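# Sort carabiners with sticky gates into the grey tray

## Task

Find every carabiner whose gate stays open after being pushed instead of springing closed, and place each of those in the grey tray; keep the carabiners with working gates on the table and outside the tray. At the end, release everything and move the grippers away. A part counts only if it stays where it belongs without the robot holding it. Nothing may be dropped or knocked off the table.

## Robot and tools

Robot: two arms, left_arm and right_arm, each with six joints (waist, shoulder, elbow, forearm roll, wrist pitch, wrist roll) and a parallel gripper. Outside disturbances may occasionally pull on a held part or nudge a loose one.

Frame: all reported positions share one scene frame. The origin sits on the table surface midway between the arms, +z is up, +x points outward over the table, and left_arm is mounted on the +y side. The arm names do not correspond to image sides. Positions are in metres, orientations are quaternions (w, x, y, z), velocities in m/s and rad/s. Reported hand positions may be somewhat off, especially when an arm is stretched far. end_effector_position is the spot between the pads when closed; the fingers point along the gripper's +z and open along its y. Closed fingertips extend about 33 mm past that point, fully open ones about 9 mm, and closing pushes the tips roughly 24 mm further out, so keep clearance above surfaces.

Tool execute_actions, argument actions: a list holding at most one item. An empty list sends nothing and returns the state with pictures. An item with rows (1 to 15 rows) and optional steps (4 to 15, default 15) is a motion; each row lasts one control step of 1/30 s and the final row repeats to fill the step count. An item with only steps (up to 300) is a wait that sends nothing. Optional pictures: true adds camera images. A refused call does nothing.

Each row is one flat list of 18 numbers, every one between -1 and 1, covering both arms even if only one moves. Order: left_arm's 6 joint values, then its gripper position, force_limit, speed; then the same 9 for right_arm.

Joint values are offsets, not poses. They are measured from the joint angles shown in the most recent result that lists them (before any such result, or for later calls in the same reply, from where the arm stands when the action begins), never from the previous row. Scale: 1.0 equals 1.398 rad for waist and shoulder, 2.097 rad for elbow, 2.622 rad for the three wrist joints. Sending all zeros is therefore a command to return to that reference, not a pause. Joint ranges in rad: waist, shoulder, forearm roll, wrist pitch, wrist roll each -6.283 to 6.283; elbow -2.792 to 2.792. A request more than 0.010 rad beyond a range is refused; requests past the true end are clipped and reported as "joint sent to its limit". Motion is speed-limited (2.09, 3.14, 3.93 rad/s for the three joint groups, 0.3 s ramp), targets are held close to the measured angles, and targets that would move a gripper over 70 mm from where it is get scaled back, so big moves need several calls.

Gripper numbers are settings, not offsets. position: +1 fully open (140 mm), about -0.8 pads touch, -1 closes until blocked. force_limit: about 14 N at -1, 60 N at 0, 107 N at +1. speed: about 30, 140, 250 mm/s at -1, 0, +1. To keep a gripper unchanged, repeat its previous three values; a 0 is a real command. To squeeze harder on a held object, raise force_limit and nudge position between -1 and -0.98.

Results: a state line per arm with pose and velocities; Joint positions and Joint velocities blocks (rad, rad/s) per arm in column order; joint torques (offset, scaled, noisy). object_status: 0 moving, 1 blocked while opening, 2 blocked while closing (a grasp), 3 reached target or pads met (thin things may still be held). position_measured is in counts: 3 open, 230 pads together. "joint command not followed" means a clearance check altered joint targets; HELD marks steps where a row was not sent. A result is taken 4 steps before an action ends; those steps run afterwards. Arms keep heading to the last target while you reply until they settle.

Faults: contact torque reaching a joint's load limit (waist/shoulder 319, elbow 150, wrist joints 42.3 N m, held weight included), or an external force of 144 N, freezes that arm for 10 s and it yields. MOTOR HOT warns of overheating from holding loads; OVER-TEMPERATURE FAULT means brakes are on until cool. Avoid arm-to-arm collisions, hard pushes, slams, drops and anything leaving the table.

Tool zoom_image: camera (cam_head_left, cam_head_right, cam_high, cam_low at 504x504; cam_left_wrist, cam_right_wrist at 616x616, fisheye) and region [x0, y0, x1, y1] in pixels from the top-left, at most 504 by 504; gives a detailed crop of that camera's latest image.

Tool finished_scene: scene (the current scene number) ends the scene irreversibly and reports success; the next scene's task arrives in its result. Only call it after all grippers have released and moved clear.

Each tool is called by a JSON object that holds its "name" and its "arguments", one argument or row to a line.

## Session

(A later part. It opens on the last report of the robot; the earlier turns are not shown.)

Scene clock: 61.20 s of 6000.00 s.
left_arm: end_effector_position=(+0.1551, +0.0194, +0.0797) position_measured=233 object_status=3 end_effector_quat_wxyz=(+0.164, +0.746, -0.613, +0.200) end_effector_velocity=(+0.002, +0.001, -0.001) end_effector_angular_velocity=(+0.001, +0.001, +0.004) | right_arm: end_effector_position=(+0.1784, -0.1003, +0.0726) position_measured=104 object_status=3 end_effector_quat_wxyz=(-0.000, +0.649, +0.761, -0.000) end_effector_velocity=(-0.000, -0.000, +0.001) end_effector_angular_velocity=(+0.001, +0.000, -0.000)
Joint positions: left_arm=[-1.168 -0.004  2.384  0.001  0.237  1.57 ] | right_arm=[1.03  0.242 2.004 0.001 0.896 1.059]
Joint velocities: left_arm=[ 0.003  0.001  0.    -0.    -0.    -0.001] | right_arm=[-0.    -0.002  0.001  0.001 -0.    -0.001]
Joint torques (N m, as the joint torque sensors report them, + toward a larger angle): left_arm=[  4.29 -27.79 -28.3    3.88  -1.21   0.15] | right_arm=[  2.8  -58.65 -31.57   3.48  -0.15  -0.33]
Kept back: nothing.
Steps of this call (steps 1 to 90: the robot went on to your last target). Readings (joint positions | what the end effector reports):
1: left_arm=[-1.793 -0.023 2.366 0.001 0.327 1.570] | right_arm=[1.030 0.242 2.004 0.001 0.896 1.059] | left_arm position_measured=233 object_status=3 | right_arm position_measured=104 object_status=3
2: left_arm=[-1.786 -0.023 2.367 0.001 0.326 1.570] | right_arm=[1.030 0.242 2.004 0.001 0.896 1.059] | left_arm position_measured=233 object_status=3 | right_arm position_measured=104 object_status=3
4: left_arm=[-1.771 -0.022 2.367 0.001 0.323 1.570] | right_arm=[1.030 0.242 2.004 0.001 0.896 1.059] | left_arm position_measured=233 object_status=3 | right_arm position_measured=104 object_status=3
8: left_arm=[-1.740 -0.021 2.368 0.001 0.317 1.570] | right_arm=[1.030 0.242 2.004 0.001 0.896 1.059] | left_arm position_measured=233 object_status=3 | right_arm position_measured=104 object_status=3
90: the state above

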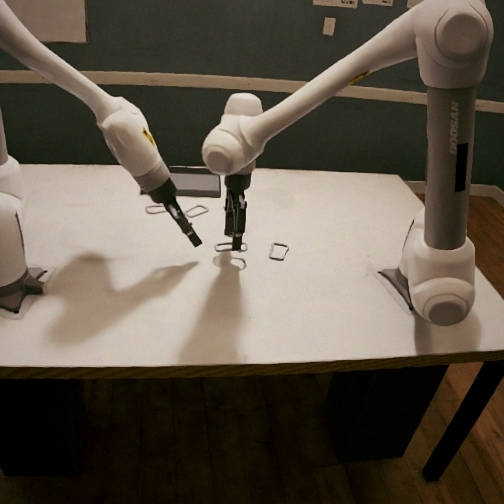

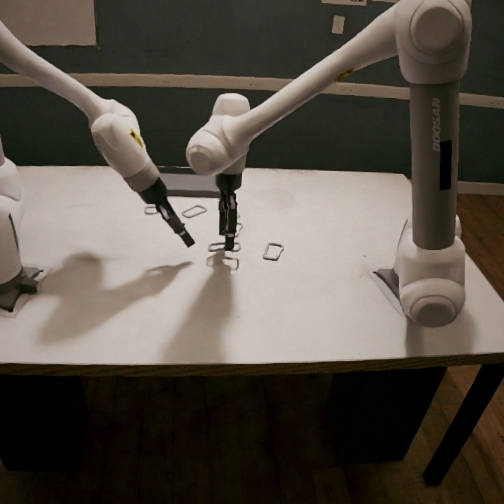

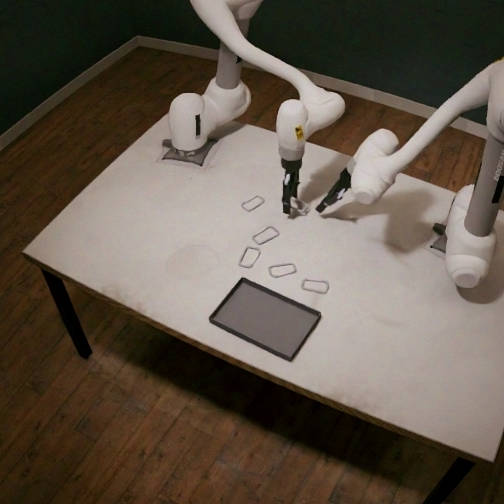

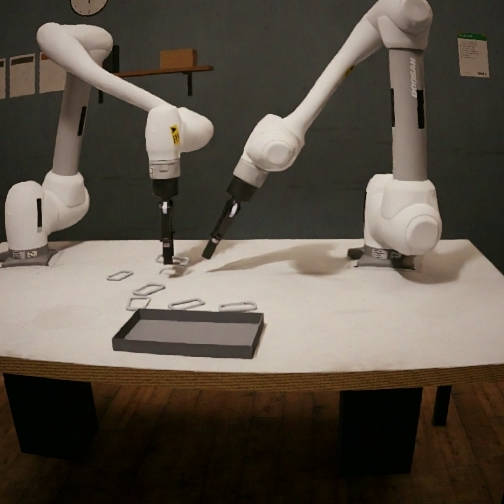

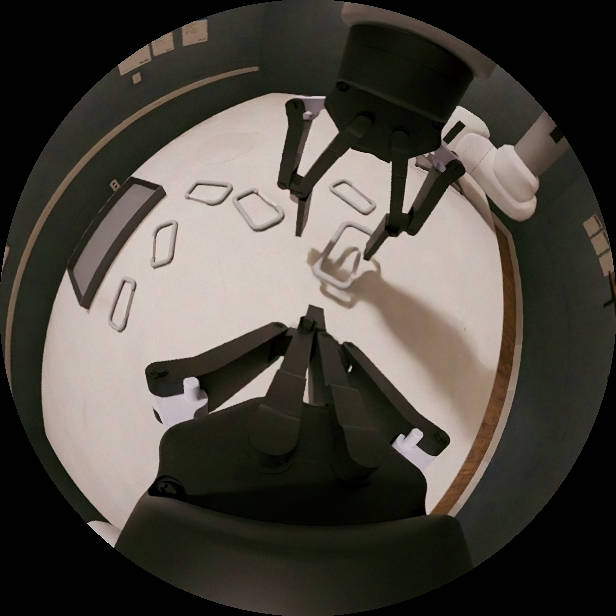

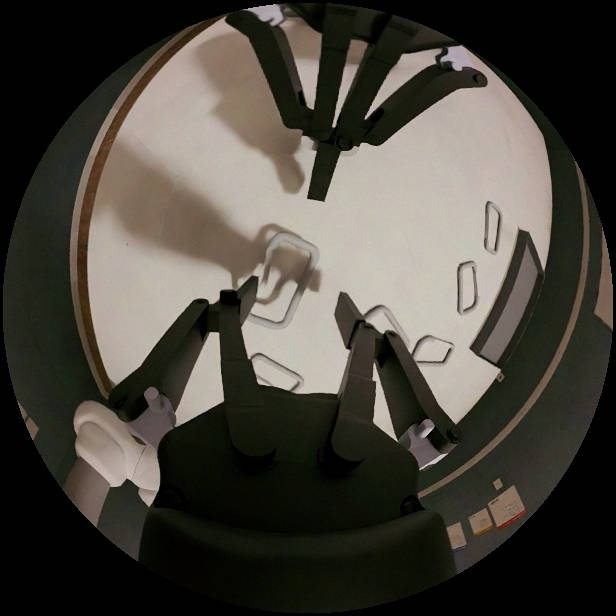

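{"name": "execute_actions", "arguments": {
  "actions": [
    {"rows":[[0,0.051,0.018,0,-0.042,0,-1,0,0,0,0.018,0.0088,0,-0.0168,0,0.2,0,-0.5]],"steps":15}
  ]
}}

{"name": "execute_actions", "arguments": {
  "actions": []
}}

Scene clock: 62.00 s of 6000.00 s.
left_arm: end_effector_position=(+0.1547, +0.0212, +0.0393) position_measured=233 object_status=3 end_effector_quat_wxyz=(+0.165, +0.746, -0.613, +0.201) end_effector_velocity=(-0.000, +0.001, -0.005) end_effector_angular_velocity=(-0.001, +0.000, +0.001) | right_arm: end_effector_position=(+0.1783, -0.1007, +0.0502) position_measured=104 object_status=3 end_effector_quat_wxyz=(-0.000, +0.649, +0.761, -0.000) end_effector_velocity=(-0.000, -0.000, -0.004) end_effector_angular_velocity=(-0.000, +0.001, -0.001)
Joint positions: left_arm=[-1.168  0.067  2.422  0.001  0.128  1.57 ] | right_arm=[1.03  0.267 2.022 0.001 0.853 1.059]
Joint velocities: left_arm=[ 0.     0.009  0.006  0.001 -0.015 -0.001] | right_arm=[-0.     0.004  0.003  0.001 -0.006 -0.   ]
Joint torques (N m, as the joint torque sensors report them, + toward a larger angle): left_arm=[  0.45 -31.67 -25.58   3.45  -1.27   0.01] | right_arm=[  3.29 -59.71 -30.77   3.59  -0.25  -0.22]
Steps of this call (steps 1 to 13: the robot went on to your last target; steps 14 to 24: the first 11 steps of this action). Readings (joint positions | what the end effector reports):
14: left_arm=[-1.168 -0.003 2.384 0.001 0.237 1.570] | right_arm=[1.030 0.242 2.004 0.001 0.896 1.059] | left_arm position_measured=233 object_status=3 | right_arm position_measured=104 object_status=3
15: left_arm=[-1.168 0.000 2.386 0.001 0.231 1.570] | right_arm=[1.030 0.245 2.005 0.001 0.891 1.059] | left_arm position_measured=233 object_status=3 | right_arm position_measured=104 object_status=3
17: left_arm=[-1.168 0.028 2.401 0.001 0.188 1.570] | right_arm=[1.030 0.259 2.016 0.001 0.867 1.059] | left_arm position_measured=233 object_status=3 | right_arm position_measured=104 object_status=3
21: left_arm=[-1.168 0.065 2.421 0.001 0.132 1.570] | right_arm=[1.030 0.266 2.021 0.001 0.854 1.059] | left_arm position_measured=233 object_status=3 | right_arm position_measured=104 object_status=3
24: the state above

Scene clock: 62.13 s of 6000.00 s.
left_arm: end_effector_position=(+0.1547, +0.0213, +0.0390) position_measured=233 object_status=3 end_effector_quat_wxyz=(+0.165, +0.746, -0.613, +0.200) end_effector_velocity=(+0.000, +0.001, -0.002) end_effector_angular_velocity=(+0.002, +0.000, +0.001) | right_arm: end_effector_position=(+0.1783, -0.1007, +0.0500) position_measured=104 object_status=3 end_effector_quat_wxyz=(-0.000, +0.649, +0.761, -0.000) end_effector_velocity=(-0.001, +0.000, -0.001) end_effector_angular_velocity=(-0.000, +0.001, +0.001)
Joint positions: left_arm=[-1.168  0.068  2.422  0.001  0.127  1.57 ] | right_arm=[1.03  0.267 2.022 0.001 0.852 1.059]
Joint velocities: left_arm=[ 0.001  0.003  0.001  0.    -0.002 -0.   ] | right_arm=[ 0.001  0.001  0.     0.001 -0.001 -0.001]
Joint torques (N m, as the joint torque sensors report them, + toward a larger angle): left_arm=[  0.04 -32.39 -25.53   3.48  -1.13   0.07] | right_arm=[  3.93 -59.34 -29.65   3.58  -0.13  -0.13]
Kept back: nothing.
Steps of this call (steps 1 to 4: the last 4 steps of your previous action). Readings (joint positions | what the end effector reports):
1: left_arm=[-1.168 0.067 2.422 0.001 0.127 1.570] | right_arm=[1.030 0.267 2.022 0.001 0.853 1.059] | left_arm position_measured=233 object_status=3 | right_arm position_measured=104 object_status=3
2: left_arm=[-1.168 0.067 2.422 0.001 0.127 1.570] | right_arm=[1.030 0.267 2.022 0.001 0.852 1.059] | left_arm position_measured=233 object_status=3 | right_arm position_measured=104 object_status=3
4: the state above

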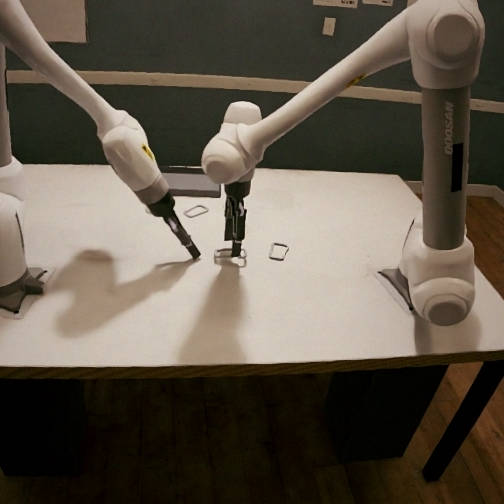

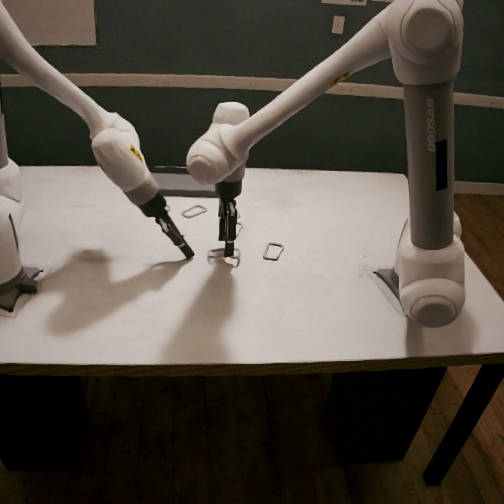

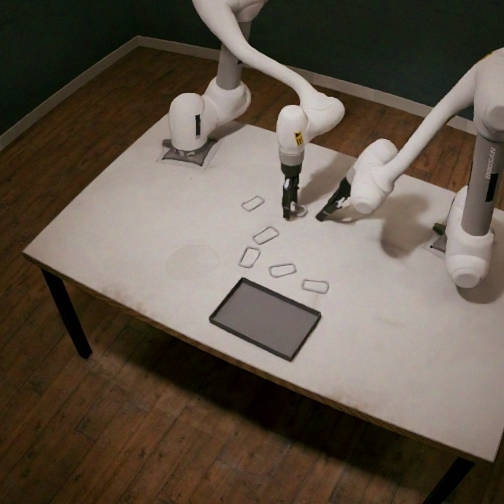

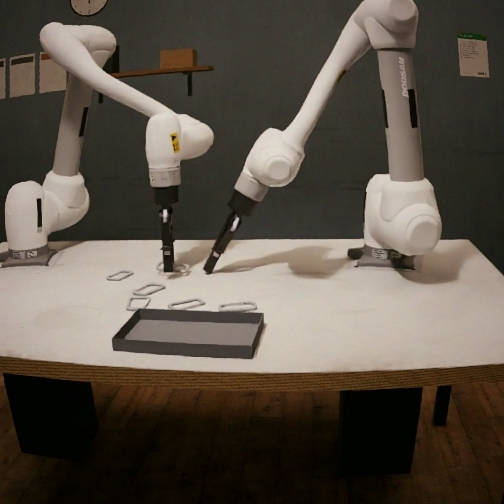

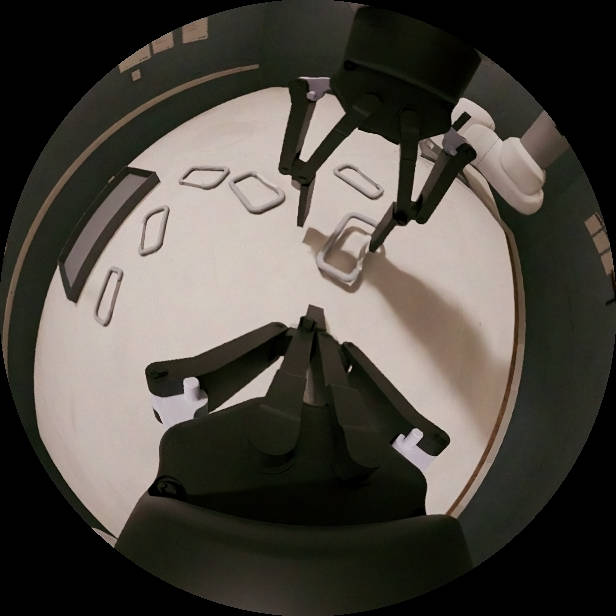

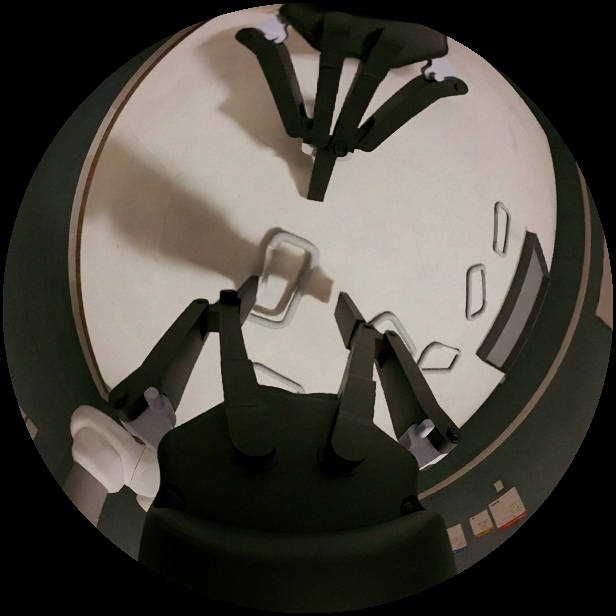

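{"name": "execute_actions", "arguments": {
  "actions": [
    {"rows":[[0,0,0,0,0,0,-1,0,0,-0.029,0.007,-0.006,0,0.001,-0.016,0.2,0,-0.5],[0,0,0,0,0,0,-1,0,0,-0.029,0.007,-0.006,0,0.001,-0.016,0.2,0,-0.5],[0,0,0,0,0,0,-1,0,0,-0.029,0.007,-0.006,0,0.001,-0.016,0.2,0,-0.5],[0,0,0,0,0,0,-1,0,0,-0.029,0.007,-0.006,0,0.001,-0.016,0.2,0,-0.5],[0,0,0,0,0,0,-1,0,0,-0.029,0.007,-0.006,0,0.001,-0.016,0.2,0,-0.5],[0,0,0,0,0,0,-1,0,0,-0.029,0.007,-0.006,0,0.001,-0.016,0.2,0,-0.5],[0,0,0,0,0,0,-1,0,0,-0.012,0.045,-0.043,0,0.010,-0.004,0.2,0,-0.5]],"steps":15}
  ]
}}

{"name": "execute_actions", "arguments": {
  "actions": []
}}

Scene clock: 62.87 s of 6000.00 s.
left_arm: end_effector_position=(+0.1547, +0.0213, +0.0389) position_measured=233 object_status=3 end_effector_quat_wxyz=(+0.165, +0.746, -0.613, +0.200) end_effector_velocity=(+0.001, +0.000, -0.001) end_effector_angular_velocity=(+0.001, +0.001, +0.002) | right_arm: end_effector_position=(+0.2047, -0.0705, +0.0502) position_measured=104 object_status=3 end_effector_quat_wxyz=(-0.000, +0.650, +0.760, +0.000) end_effector_velocity=(+0.006, +0.211, -0.004) end_effector_angular_velocity=(-0.004, +0.002, -0.034)
Joint positions: left_arm=[-1.168  0.068  2.422  0.001  0.127  1.57 ] | right_arm=[1.007 0.316 1.953 0.001 0.872 1.04 ]
Joint velocities: left_arm=[ 0.002  0.001 -0.     0.     0.    -0.001] | right_arm=[ 0.116  0.276 -0.391 -0.     0.119  0.15 ]
Joint torques (N m, as the joint torque sensors report them, + toward a larger angle): left_arm=[ -0.55 -30.54 -25.3    3.55  -1.08  -0.07] | right_arm=[  4.41 -79.41 -23.55   2.71   0.55  -0.08]
Steps of this call (steps 1 to 11: the robot went on to your last target; steps 12 to 22: the first 11 steps of this action). Readings (joint positions | what the end effector reports):
12: left_arm=[-1.168 0.068 2.422 0.001 0.127 1.570] | right_arm=[1.030 0.267 2.022 0.001 0.852 1.059] | left_arm position_measured=233 object_status=3 | right_arm position_measured=104 object_status=3
13: left_arm=[-1.168 0.068 2.422 0.001 0.127 1.570] | right_arm=[1.027 0.268 2.021 0.001 0.852 1.055] | left_arm position_measured=233 object_status=3 | right_arm position_measured=104 object_status=3
15: left_arm=[-1.168 0.068 2.422 0.001 0.127 1.570] | right_arm=[1.007 0.273 2.015 0.001 0.853 1.034] | left_arm position_measured=233 object_status=3 | right_arm position_measured=104 object_status=3
19: left_arm=[-1.168 0.068 2.422 0.001 0.127 1.570] | right_arm=[0.993 0.280 2.005 0.001 0.857 1.021] | left_arm position_measured=233 object_status=3 | right_arm position_measured=104 object_status=3
22: the state above

Scene clock: 63.00 s of 6000.00 s.
left_arm: end_effector_position=(+0.1547, +0.0213, +0.0389) position_measured=233 object_status=3 end_effector_quat_wxyz=(+0.165, +0.746, -0.613, +0.200) end_effector_velocity=(-0.000, -0.000, +0.001) end_effector_angular_velocity=(-0.002, +0.000, +0.001) | right_arm: end_effector_position=(+0.2049, -0.0605, +0.0500) position_measured=104 object_status=3 end_effector_quat_wxyz=(-0.000, +0.651, +0.759, +0.000) end_effector_velocity=(+0.000, +0.015, +0.002) end_effector_angular_velocity=(+0.003, -0.000, -0.004)
Joint positions: left_arm=[-1.168  0.068  2.422  0.001  0.127  1.57 ] | right_arm=[1.012 0.329 1.934 0.001 0.878 1.048]
Joint velocities: left_arm=[-0.    -0.002  0.    -0.     0.    -0.001] | right_arm=[ 0.008  0.016 -0.028  0.001  0.009  0.011]
Joint torques (N m, as the joint torque sensors report them, + toward a larger angle): left_arm=[ -0.53 -30.32 -25.08   3.45  -1.1    0.11] | right_arm=[  1.04 -64.59 -29.91   3.31   0.09  -0.23]
Kept back: nothing.
Steps of this call (steps 1 to 4: the last 4 steps of your previous action). Readings (joint positions | what the end effector reports):
1: left_arm=[-1.168 0.068 2.422 0.001 0.127 1.570] | right_arm=[1.010 0.323 1.942 0.001 0.875 1.044] | left_arm position_measured=233 object_status=3 | right_arm position_measured=104 object_status=3
2: left_arm=[-1.168 0.068 2.422 0.001 0.127 1.570] | right_arm=[1.011 0.327 1.937 0.001 0.877 1.046] | left_arm position_measured=233 object_status=3 | right_arm position_measured=104 object_status=3
4: the state above

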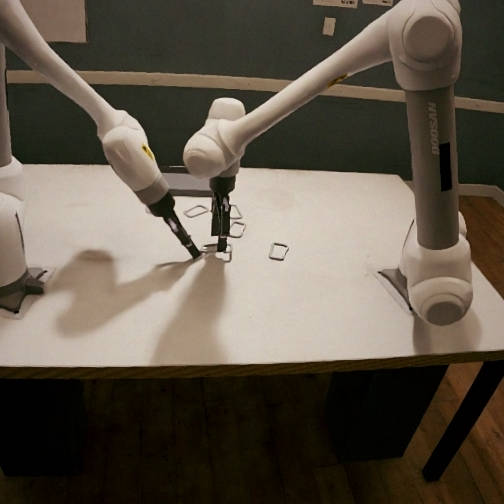

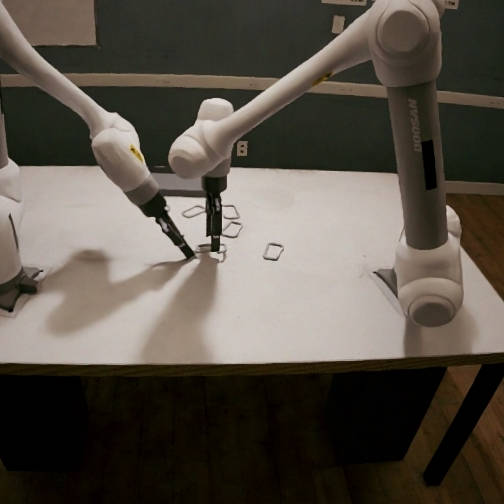

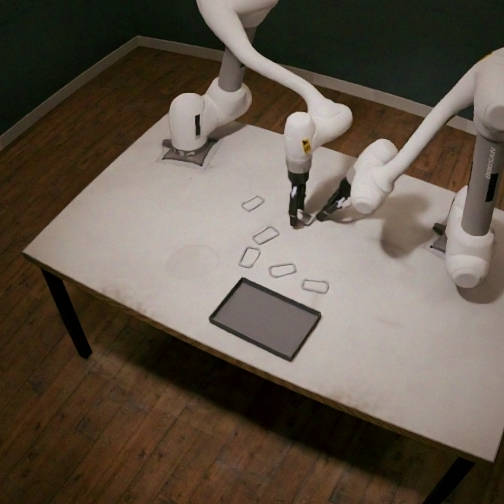

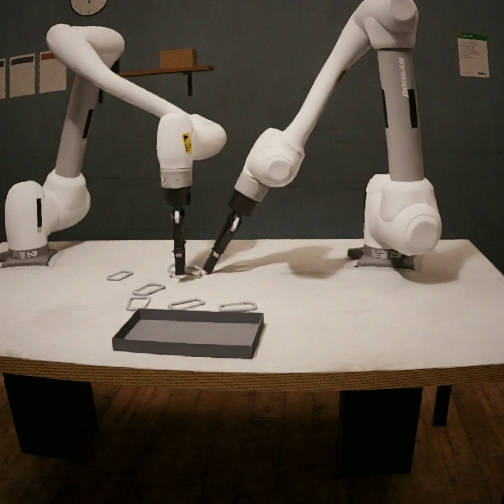

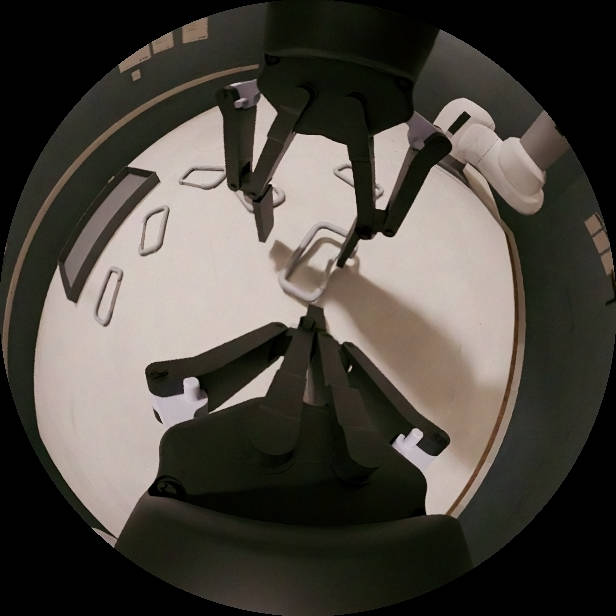

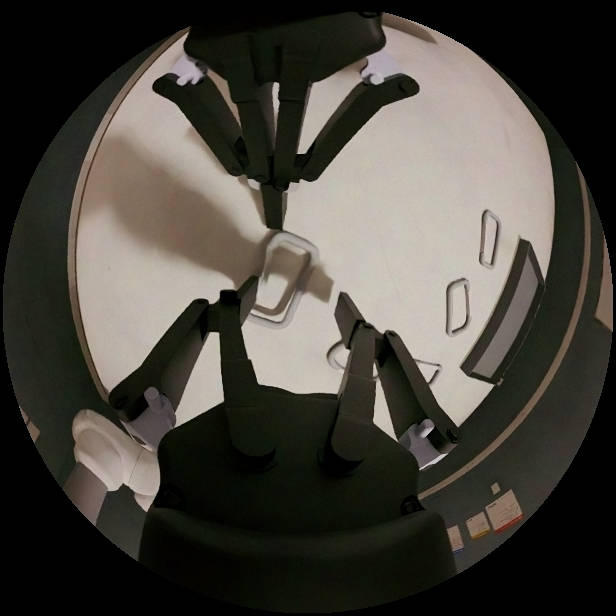

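{"name": "execute_actions", "arguments": {
  "actions": [
    {"rows":[[0,0,0,0,0,0,-1,0,0,0.003,0.007,-0.007,0,0.002,0.002,0.2,0,-0.5],[0,0,0,0,0,0,-1,0,0,0.003,0.007,-0.007,0,0.002,0.002,0.2,0,-0.5],[0,0,0,0,0,0,-1,0,0,0.003,0.007,-0.007,0,0.002,0.002,0.2,0,-0.5],[0,0,0,0,0,0,-1,0,0,0.005,0.015,-0.014,0,0.004,0.004,0.2,0,-0.5],[0,0,0,0,0,0,-1,0,0,0.005,0.015,-0.014,0,0.004,0.004,0.2,0,-0.5],[0,0,0,0,0,0,-1,0,0,0.005,0.015,-0.014,0,0.004,0.004,0.2,0,-0.5],[0,0,0,0,0,0,-1,0,0,0.008,0.022,-0.021,0,0.006,0.006,0.2,0,-0.5]],"steps":15}
  ]
}}

{"name": "execute_actions", "arguments": {
  "actions": []
}}

Scene clock: 63.60 s of 6000.00 s.
left_arm: end_effector_position=(+0.1547, +0.0212, +0.0390) position_measured=233 object_status=3 end_effector_quat_wxyz=(+0.165, +0.746, -0.613, +0.200) end_effector_velocity=(+0.000, +0.000, +0.000) end_effector_angular_velocity=(-0.000, -0.000, +0.000) | right_arm: end_effector_position=(+0.2058, -0.0395, +0.0494) position_measured=104 object_status=3 end_effector_quat_wxyz=(-0.000, +0.653, +0.758, -0.001) end_effector_velocity=(-0.001, +0.024, -0.003) end_effector_angular_velocity=(-0.008, +0.003, -0.003)
Joint positions: left_arm=[-1.168  0.068  2.422  0.001  0.127  1.57 ] | right_arm=[1.023 0.357 1.893 0.001 0.892 1.062]
Joint velocities: left_arm=[ 0.001 -0.    -0.    -0.     0.     0.001] | right_arm=[ 0.014  0.037 -0.048  0.     0.019  0.017]
Joint torques (N m, as the joint torque sensors report them, + toward a larger angle): left_arm=[ -0.55 -30.74 -26.49   3.49  -1.14   0.07] | right_arm=[  2.86 -75.88 -29.35   3.44  -0.49  -0.22]
Steps of this call (steps 1 to 7: the robot went on to your last target; steps 8 to 18: the first 11 steps of this action). Readings (joint positions | what the end effector reports):
8: left_arm=[-1.168 0.068 2.422 0.001 0.127 1.570] | right_arm=[1.013 0.330 1.932 0.001 0.879 1.048] | left_arm position_measured=233 object_status=3 | right_arm position_measured=104 object_status=3
9: left_arm=[-1.168 0.068 2.422 0.001 0.127 1.570] | right_arm=[1.014 0.332 1.929 0.001 0.880 1.049] | left_arm position_measured=233 object_status=3 | right_arm position_measured=104 object_status=3
11: left_arm=[-1.168 0.068 2.422 0.001 0.127 1.570] | right_arm=[1.016 0.336 1.923 0.001 0.882 1.052] | left_arm position_measured=233 object_status=3 | right_arm position_measured=104 object_status=3
15: left_arm=[-1.168 0.068 2.422 0.001 0.127 1.570] | right_arm=[1.020 0.349 1.905 0.001 0.888 1.058] | left_arm position_measured=233 object_status=3 | right_arm position_measured=104 object_status=3
18: the state above

Scene clock: 63.73 s of 6000.00 s.
left_arm: end_effector_position=(+0.1547, +0.0212, +0.0390) position_measured=233 object_status=3 end_effector_quat_wxyz=(+0.165, +0.746, -0.613, +0.200) end_effector_velocity=(+0.001, +0.001, +0.000) end_effector_angular_velocity=(-0.001, +0.001, +0.003) | right_arm: end_effector_position=(+0.2058, -0.0382, +0.0494) position_measured=104 object_status=3 end_effector_quat_wxyz=(-0.000, +0.653, +0.758, -0.001) end_effector_velocity=(-0.000, +0.003, +0.000) end_effector_angular_velocity=(-0.000, +0.000, -0.001)
Joint positions: left_arm=[-1.168  0.068  2.422  0.001  0.127  1.57 ] | right_arm=[1.024 0.359 1.89  0.001 0.894 1.063]
Joint velocities: left_arm=[ 0.001 -0.001  0.001 -0.     0.    -0.002] | right_arm=[ 0.002  0.004 -0.006 -0.     0.002  0.003]
Joint torques (N m, as the joint torque sensors report them, + toward a larger angle): left_arm=[  0.26 -31.05 -24.22   3.52  -1.09  -0.01] | right_arm=[  0.97 -69.58 -30.6    3.37  -0.05  -0.03]
Kept back: nothing.
Steps of this call (steps 1 to 4: the last 4 steps of your previous action). Readings (joint positions | what the end effector reports):
1: left_arm=[-1.168 0.068 2.422 0.001 0.127 1.570] | right_arm=[1.023 0.358 1.892 0.001 0.893 1.063] | left_arm position_measured=233 object_status=3 | right_arm position_measured=104 object_status=3
2: left_arm=[-1.168 0.068 2.422 0.001 0.127 1.570] | right_arm=[1.023 0.359 1.891 0.001 0.893 1.063] | left_arm position_measured=233 object_status=3 | right_arm position_measured=104 object_status=3
4: the state above

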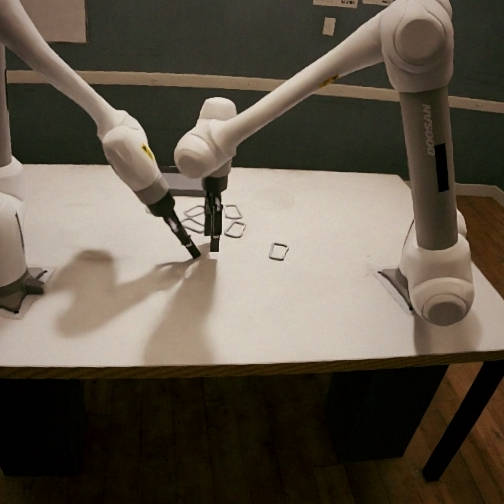

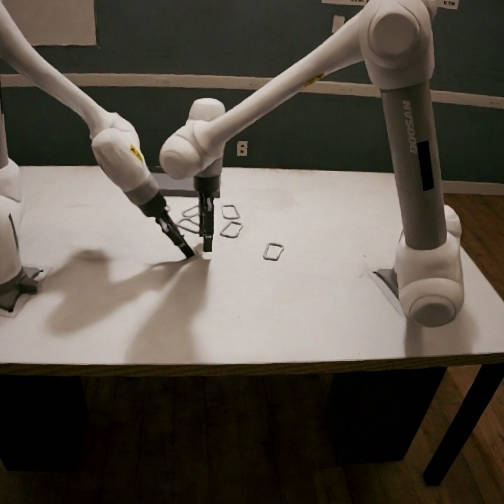

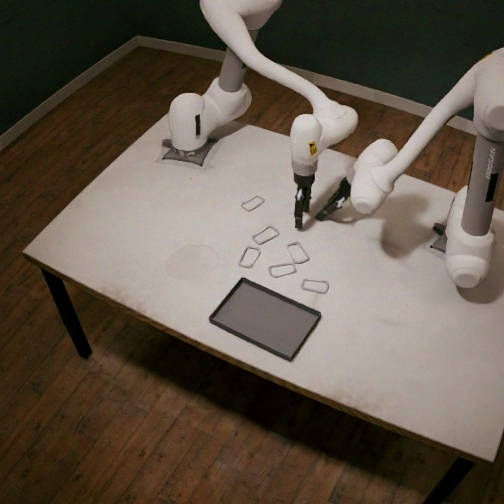

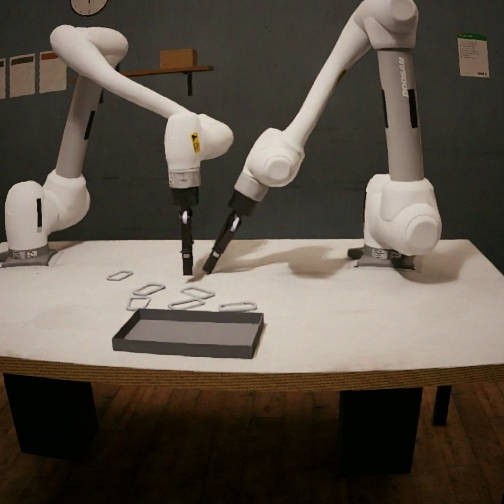

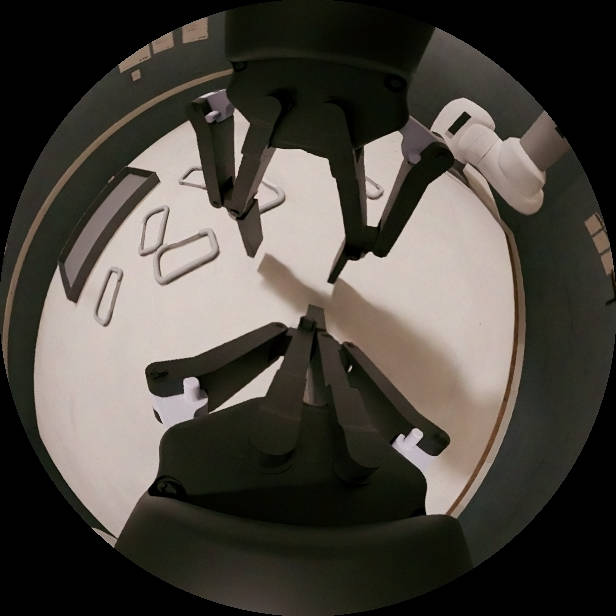

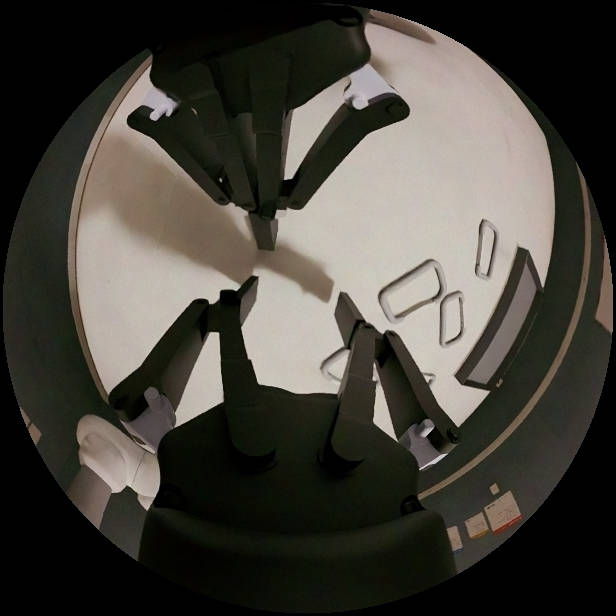

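{"name": "execute_actions", "arguments": {
  "actions": [
    {"rows":[[0,-0.263,0.037,0,0.03,0,-1,0,0,-0.155,-0.045,0.022,0,0.006,-0.479,0.2,0,0],[0,-0.263,0.037,0,0.03,0,-1,0,0,-0.155,-0.045,0.022,0,0.006,-0.479,0.2,0,0],[0,-0.263,0.037,0,0.03,0,-1,0,0,-0.155,-0.045,0.022,0,0.006,-0.479,0.2,0,0],[0,-0.263,0.037,0,0.03,0,-1,0,0,-0.155,-0.045,0.022,0,0.006,-0.479,0.2,0,0],[0,-0.263,0.037,0,0.03,0,-1,0,0,-0.155,-0.045,0.022,0,0.006,-0.479,0.2,0,0],[0,-0.263,0.037,0,0.03,0,-1,0,0,-0.155,-0.045,0.022,0,0.006,-0.479,0.2,0,0],[0.7,-0.263,0.037,0,0.03,0,-1,0,0,-0.155,-0.045,0.022,0,0.006,-0.479,0.2,0,0]],"steps":15}
  ]
}}

{"name": "execute_actions", "arguments": {
  "actions": [
    {"steps":12}
  ],
  "pictures": true
}}

Scene clock: 64.53 s of 6000.00 s.
left_arm: end_effector_position=(+0.1721, +0.0519, +0.1159) position_measured=233 object_status=3 end_effector_quat_wxyz=(+0.195, +0.746, -0.586, +0.249) end_effector_velocity=(+0.373, +0.154, +0.050) end_effector_angular_velocity=(-0.071, -0.017, +0.763) | right_arm: end_effector_position=(+0.2750, -0.0840, +0.0613) position_measured=104 object_status=3 end_effector_quat_wxyz=(-0.000, +0.459, +0.889, -0.000) end_effector_velocity=(+0.219, -0.167, +0.039) end_effector_angular_velocity=(+0.006, -0.000, +2.414)
Joint positions: left_arm=[-1.124 -0.132  2.463  0.001  0.168  1.57 ] | right_arm=[0.896 0.322 1.917 0.001 0.903 0.466]
Joint velocities: left_arm=[ 0.763 -0.164  0.044  0.     0.046 -0.   ] | right_arm=[-0.428 -0.125  0.091 -0.     0.031 -2.842]
Joint torques (N m, as the joint torque sensors report them, + toward a larger angle): left_arm=[  5.29  -0.54 -25.37   3.45  -1.09   0.  ] | right_arm=[  4.77 -67.7  -31.44   3.3   -0.07  -0.42]
Steps of this call (steps 1 to 13: the robot went on to your last target; steps 14 to 24: the first 11 steps of this action). Readings (joint positions | what the end effector reports):
14: left_arm=[-1.168 0.068 2.422 0.001 0.127 1.570] | right_arm=[1.024 0.360 1.890 0.001 0.894 1.063] | left_arm position_measured=233 object_status=3 | right_arm position_measured=104 object_status=3
15: left_arm=[-1.168 0.064 2.423 0.001 0.127 1.570] | right_arm=[1.022 0.359 1.890 0.001 0.894 1.057] | left_arm position_measured=233 object_status=3 | right_arm position_measured=104 object_status=3
17: left_arm=[-1.168 0.035 2.429 0.001 0.133 1.570] | right_arm=[1.007 0.355 1.894 0.001 0.895 1.001] | left_arm position_measured=233 object_status=3 | right_arm position_measured=104 object_status=3
21: left_arm=[-1.167 -0.088 2.455 0.001 0.160 1.570] | right_arm=[0.942 0.336 1.908 0.001 0.899 0.729] | left_arm position_measured=233 object_status=3 | right_arm position_measured=104 object_status=3
24: the state above

Scene clock: 64.93 s of 6000.00 s.
left_arm: end_effector_position=(+0.3049, +0.1336, +0.1437) position_measured=233 object_status=3 end_effector_quat_wxyz=(+0.167, +0.819, -0.465, +0.294) end_effector_velocity=(+0.295, +0.238, +0.050) end_effector_angular_velocity=(-0.075, -0.045, +0.739) | right_arm: end_effector_position=(+0.3184, -0.1207, +0.0692) position_measured=104 object_status=3 end_effector_quat_wxyz=(-0.000, +0.191, +0.982, -0.000) end_effector_velocity=(+0.001, -0.001, -0.001) end_effector_angular_velocity=(-0.001, +0.000, +0.020)
Joint positions: left_arm=[-0.824 -0.217  2.482  0.001  0.187  1.57 ] | right_arm=[ 0.807  0.296  1.936  0.001  0.909 -0.191]
Joint velocities: left_arm=[ 0.739 -0.154  0.033 -0.     0.034  0.   ] | right_arm=[-0.002  0.001  0.    -0.    -0.    -0.022]
Joint torques (N m, as the joint torque sensors report them, + toward a larger angle): left_arm=[ -2.65  -6.66 -31.89   4.14  -1.5    0.06] | right_arm=[  3.2  -63.   -31.21   3.66  -0.01  -0.67]
Kept back: nothing.
Steps of this call (steps 1 to 4: the last 4 steps of your previous action; steps 5 to 12: the robot went on to your last target). Readings (joint positions | what the end effector reports):
1: left_arm=[-1.096 -0.138 2.465 0.001 0.169 1.570] | right_arm=[0.882 0.318 1.920 0.001 0.904 0.367] | left_arm position_measured=233 object_status=3 | right_arm position_measured=104 object_status=3
2: left_arm=[-1.070 -0.145 2.467 0.001 0.171 1.570] | right_arm=[0.868 0.314 1.923 0.001 0.905 0.268] | left_arm position_measured=233 object_status=3 | right_arm position_measured=104 object_status=3
4: left_arm=[-1.021 -0.164 2.470 0.001 0.175 1.570] | right_arm=[0.844 0.307 1.929 0.001 0.907 0.088] | left_arm position_measured=233 object_status=3 | right_arm position_measured=104 object_status=3
8: left_arm=[-0.923 -0.193 2.477 0.001 0.182 1.570] | right_arm=[0.813 0.298 1.935 0.001 0.909 -0.145] | left_arm position_measured=233 object_status=3 | right_arm position_measured=104 object_status=3
12: the state above

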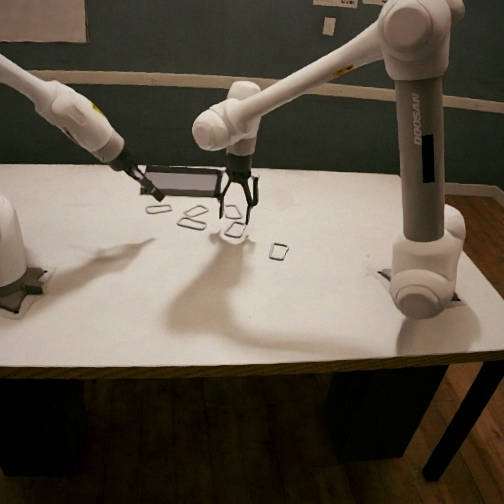

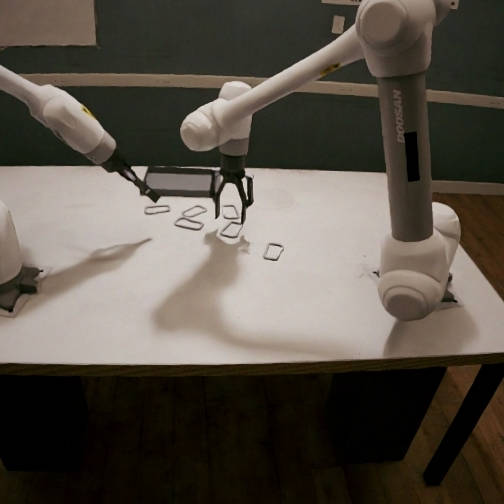

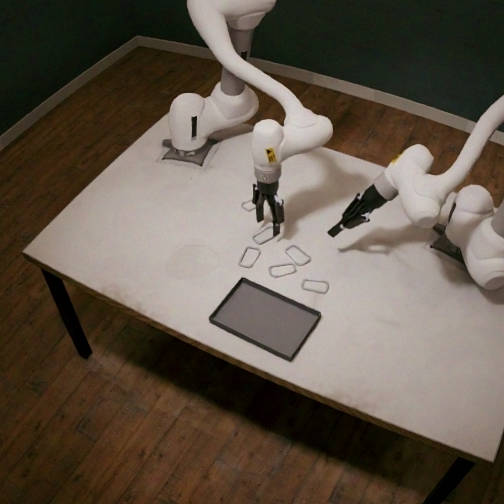

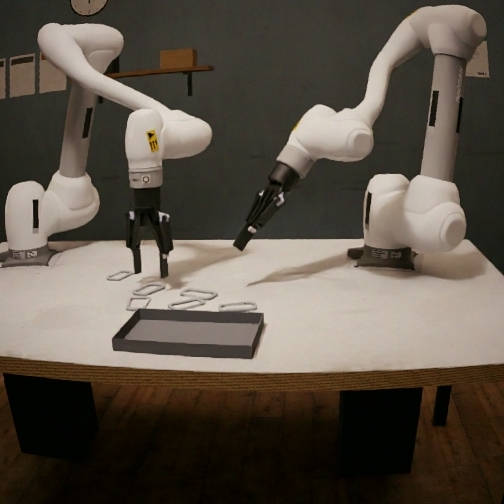

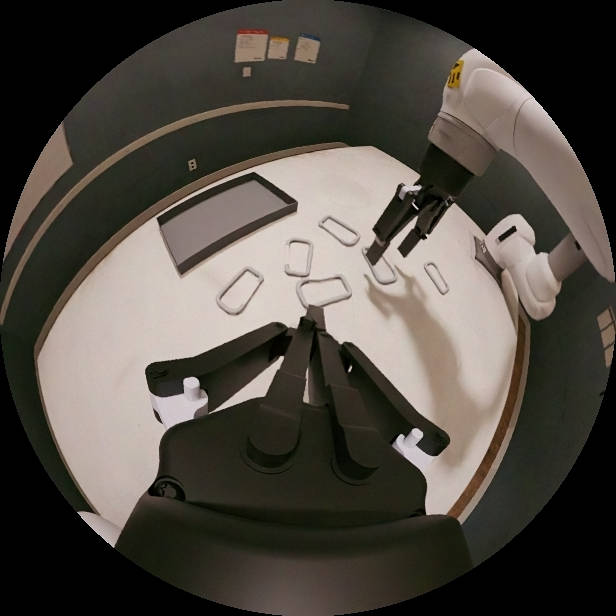

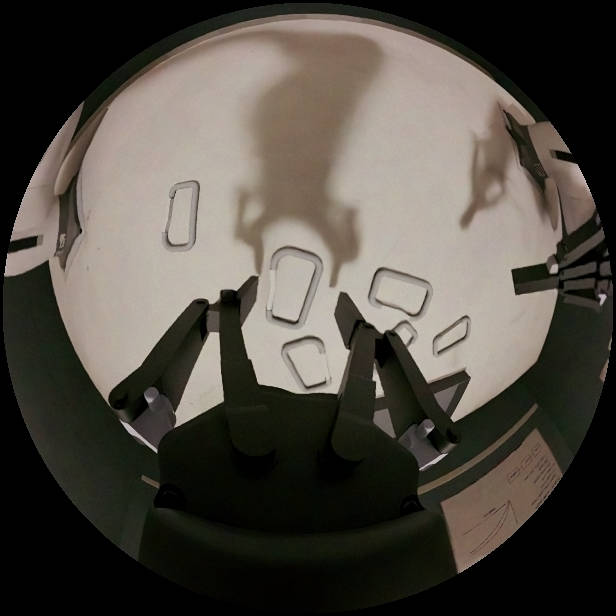

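{"name": "zoom_image", "arguments": {
  "camera": "cam_right_wrist",
  "region": [200,180,420,400]
}}

Region (200, 180, 420, 400) of cam_right_wrist's 616x616 image, scaled by 2.291, with more detail than that image has.

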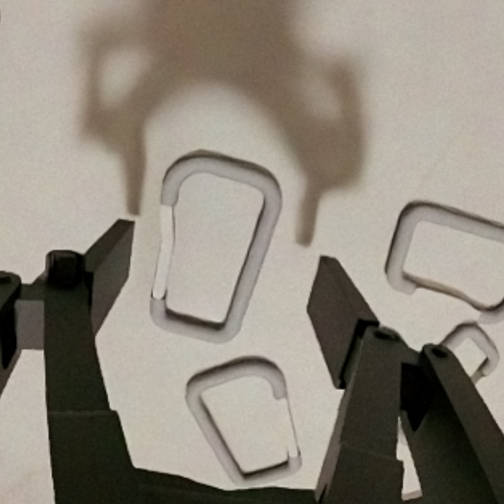

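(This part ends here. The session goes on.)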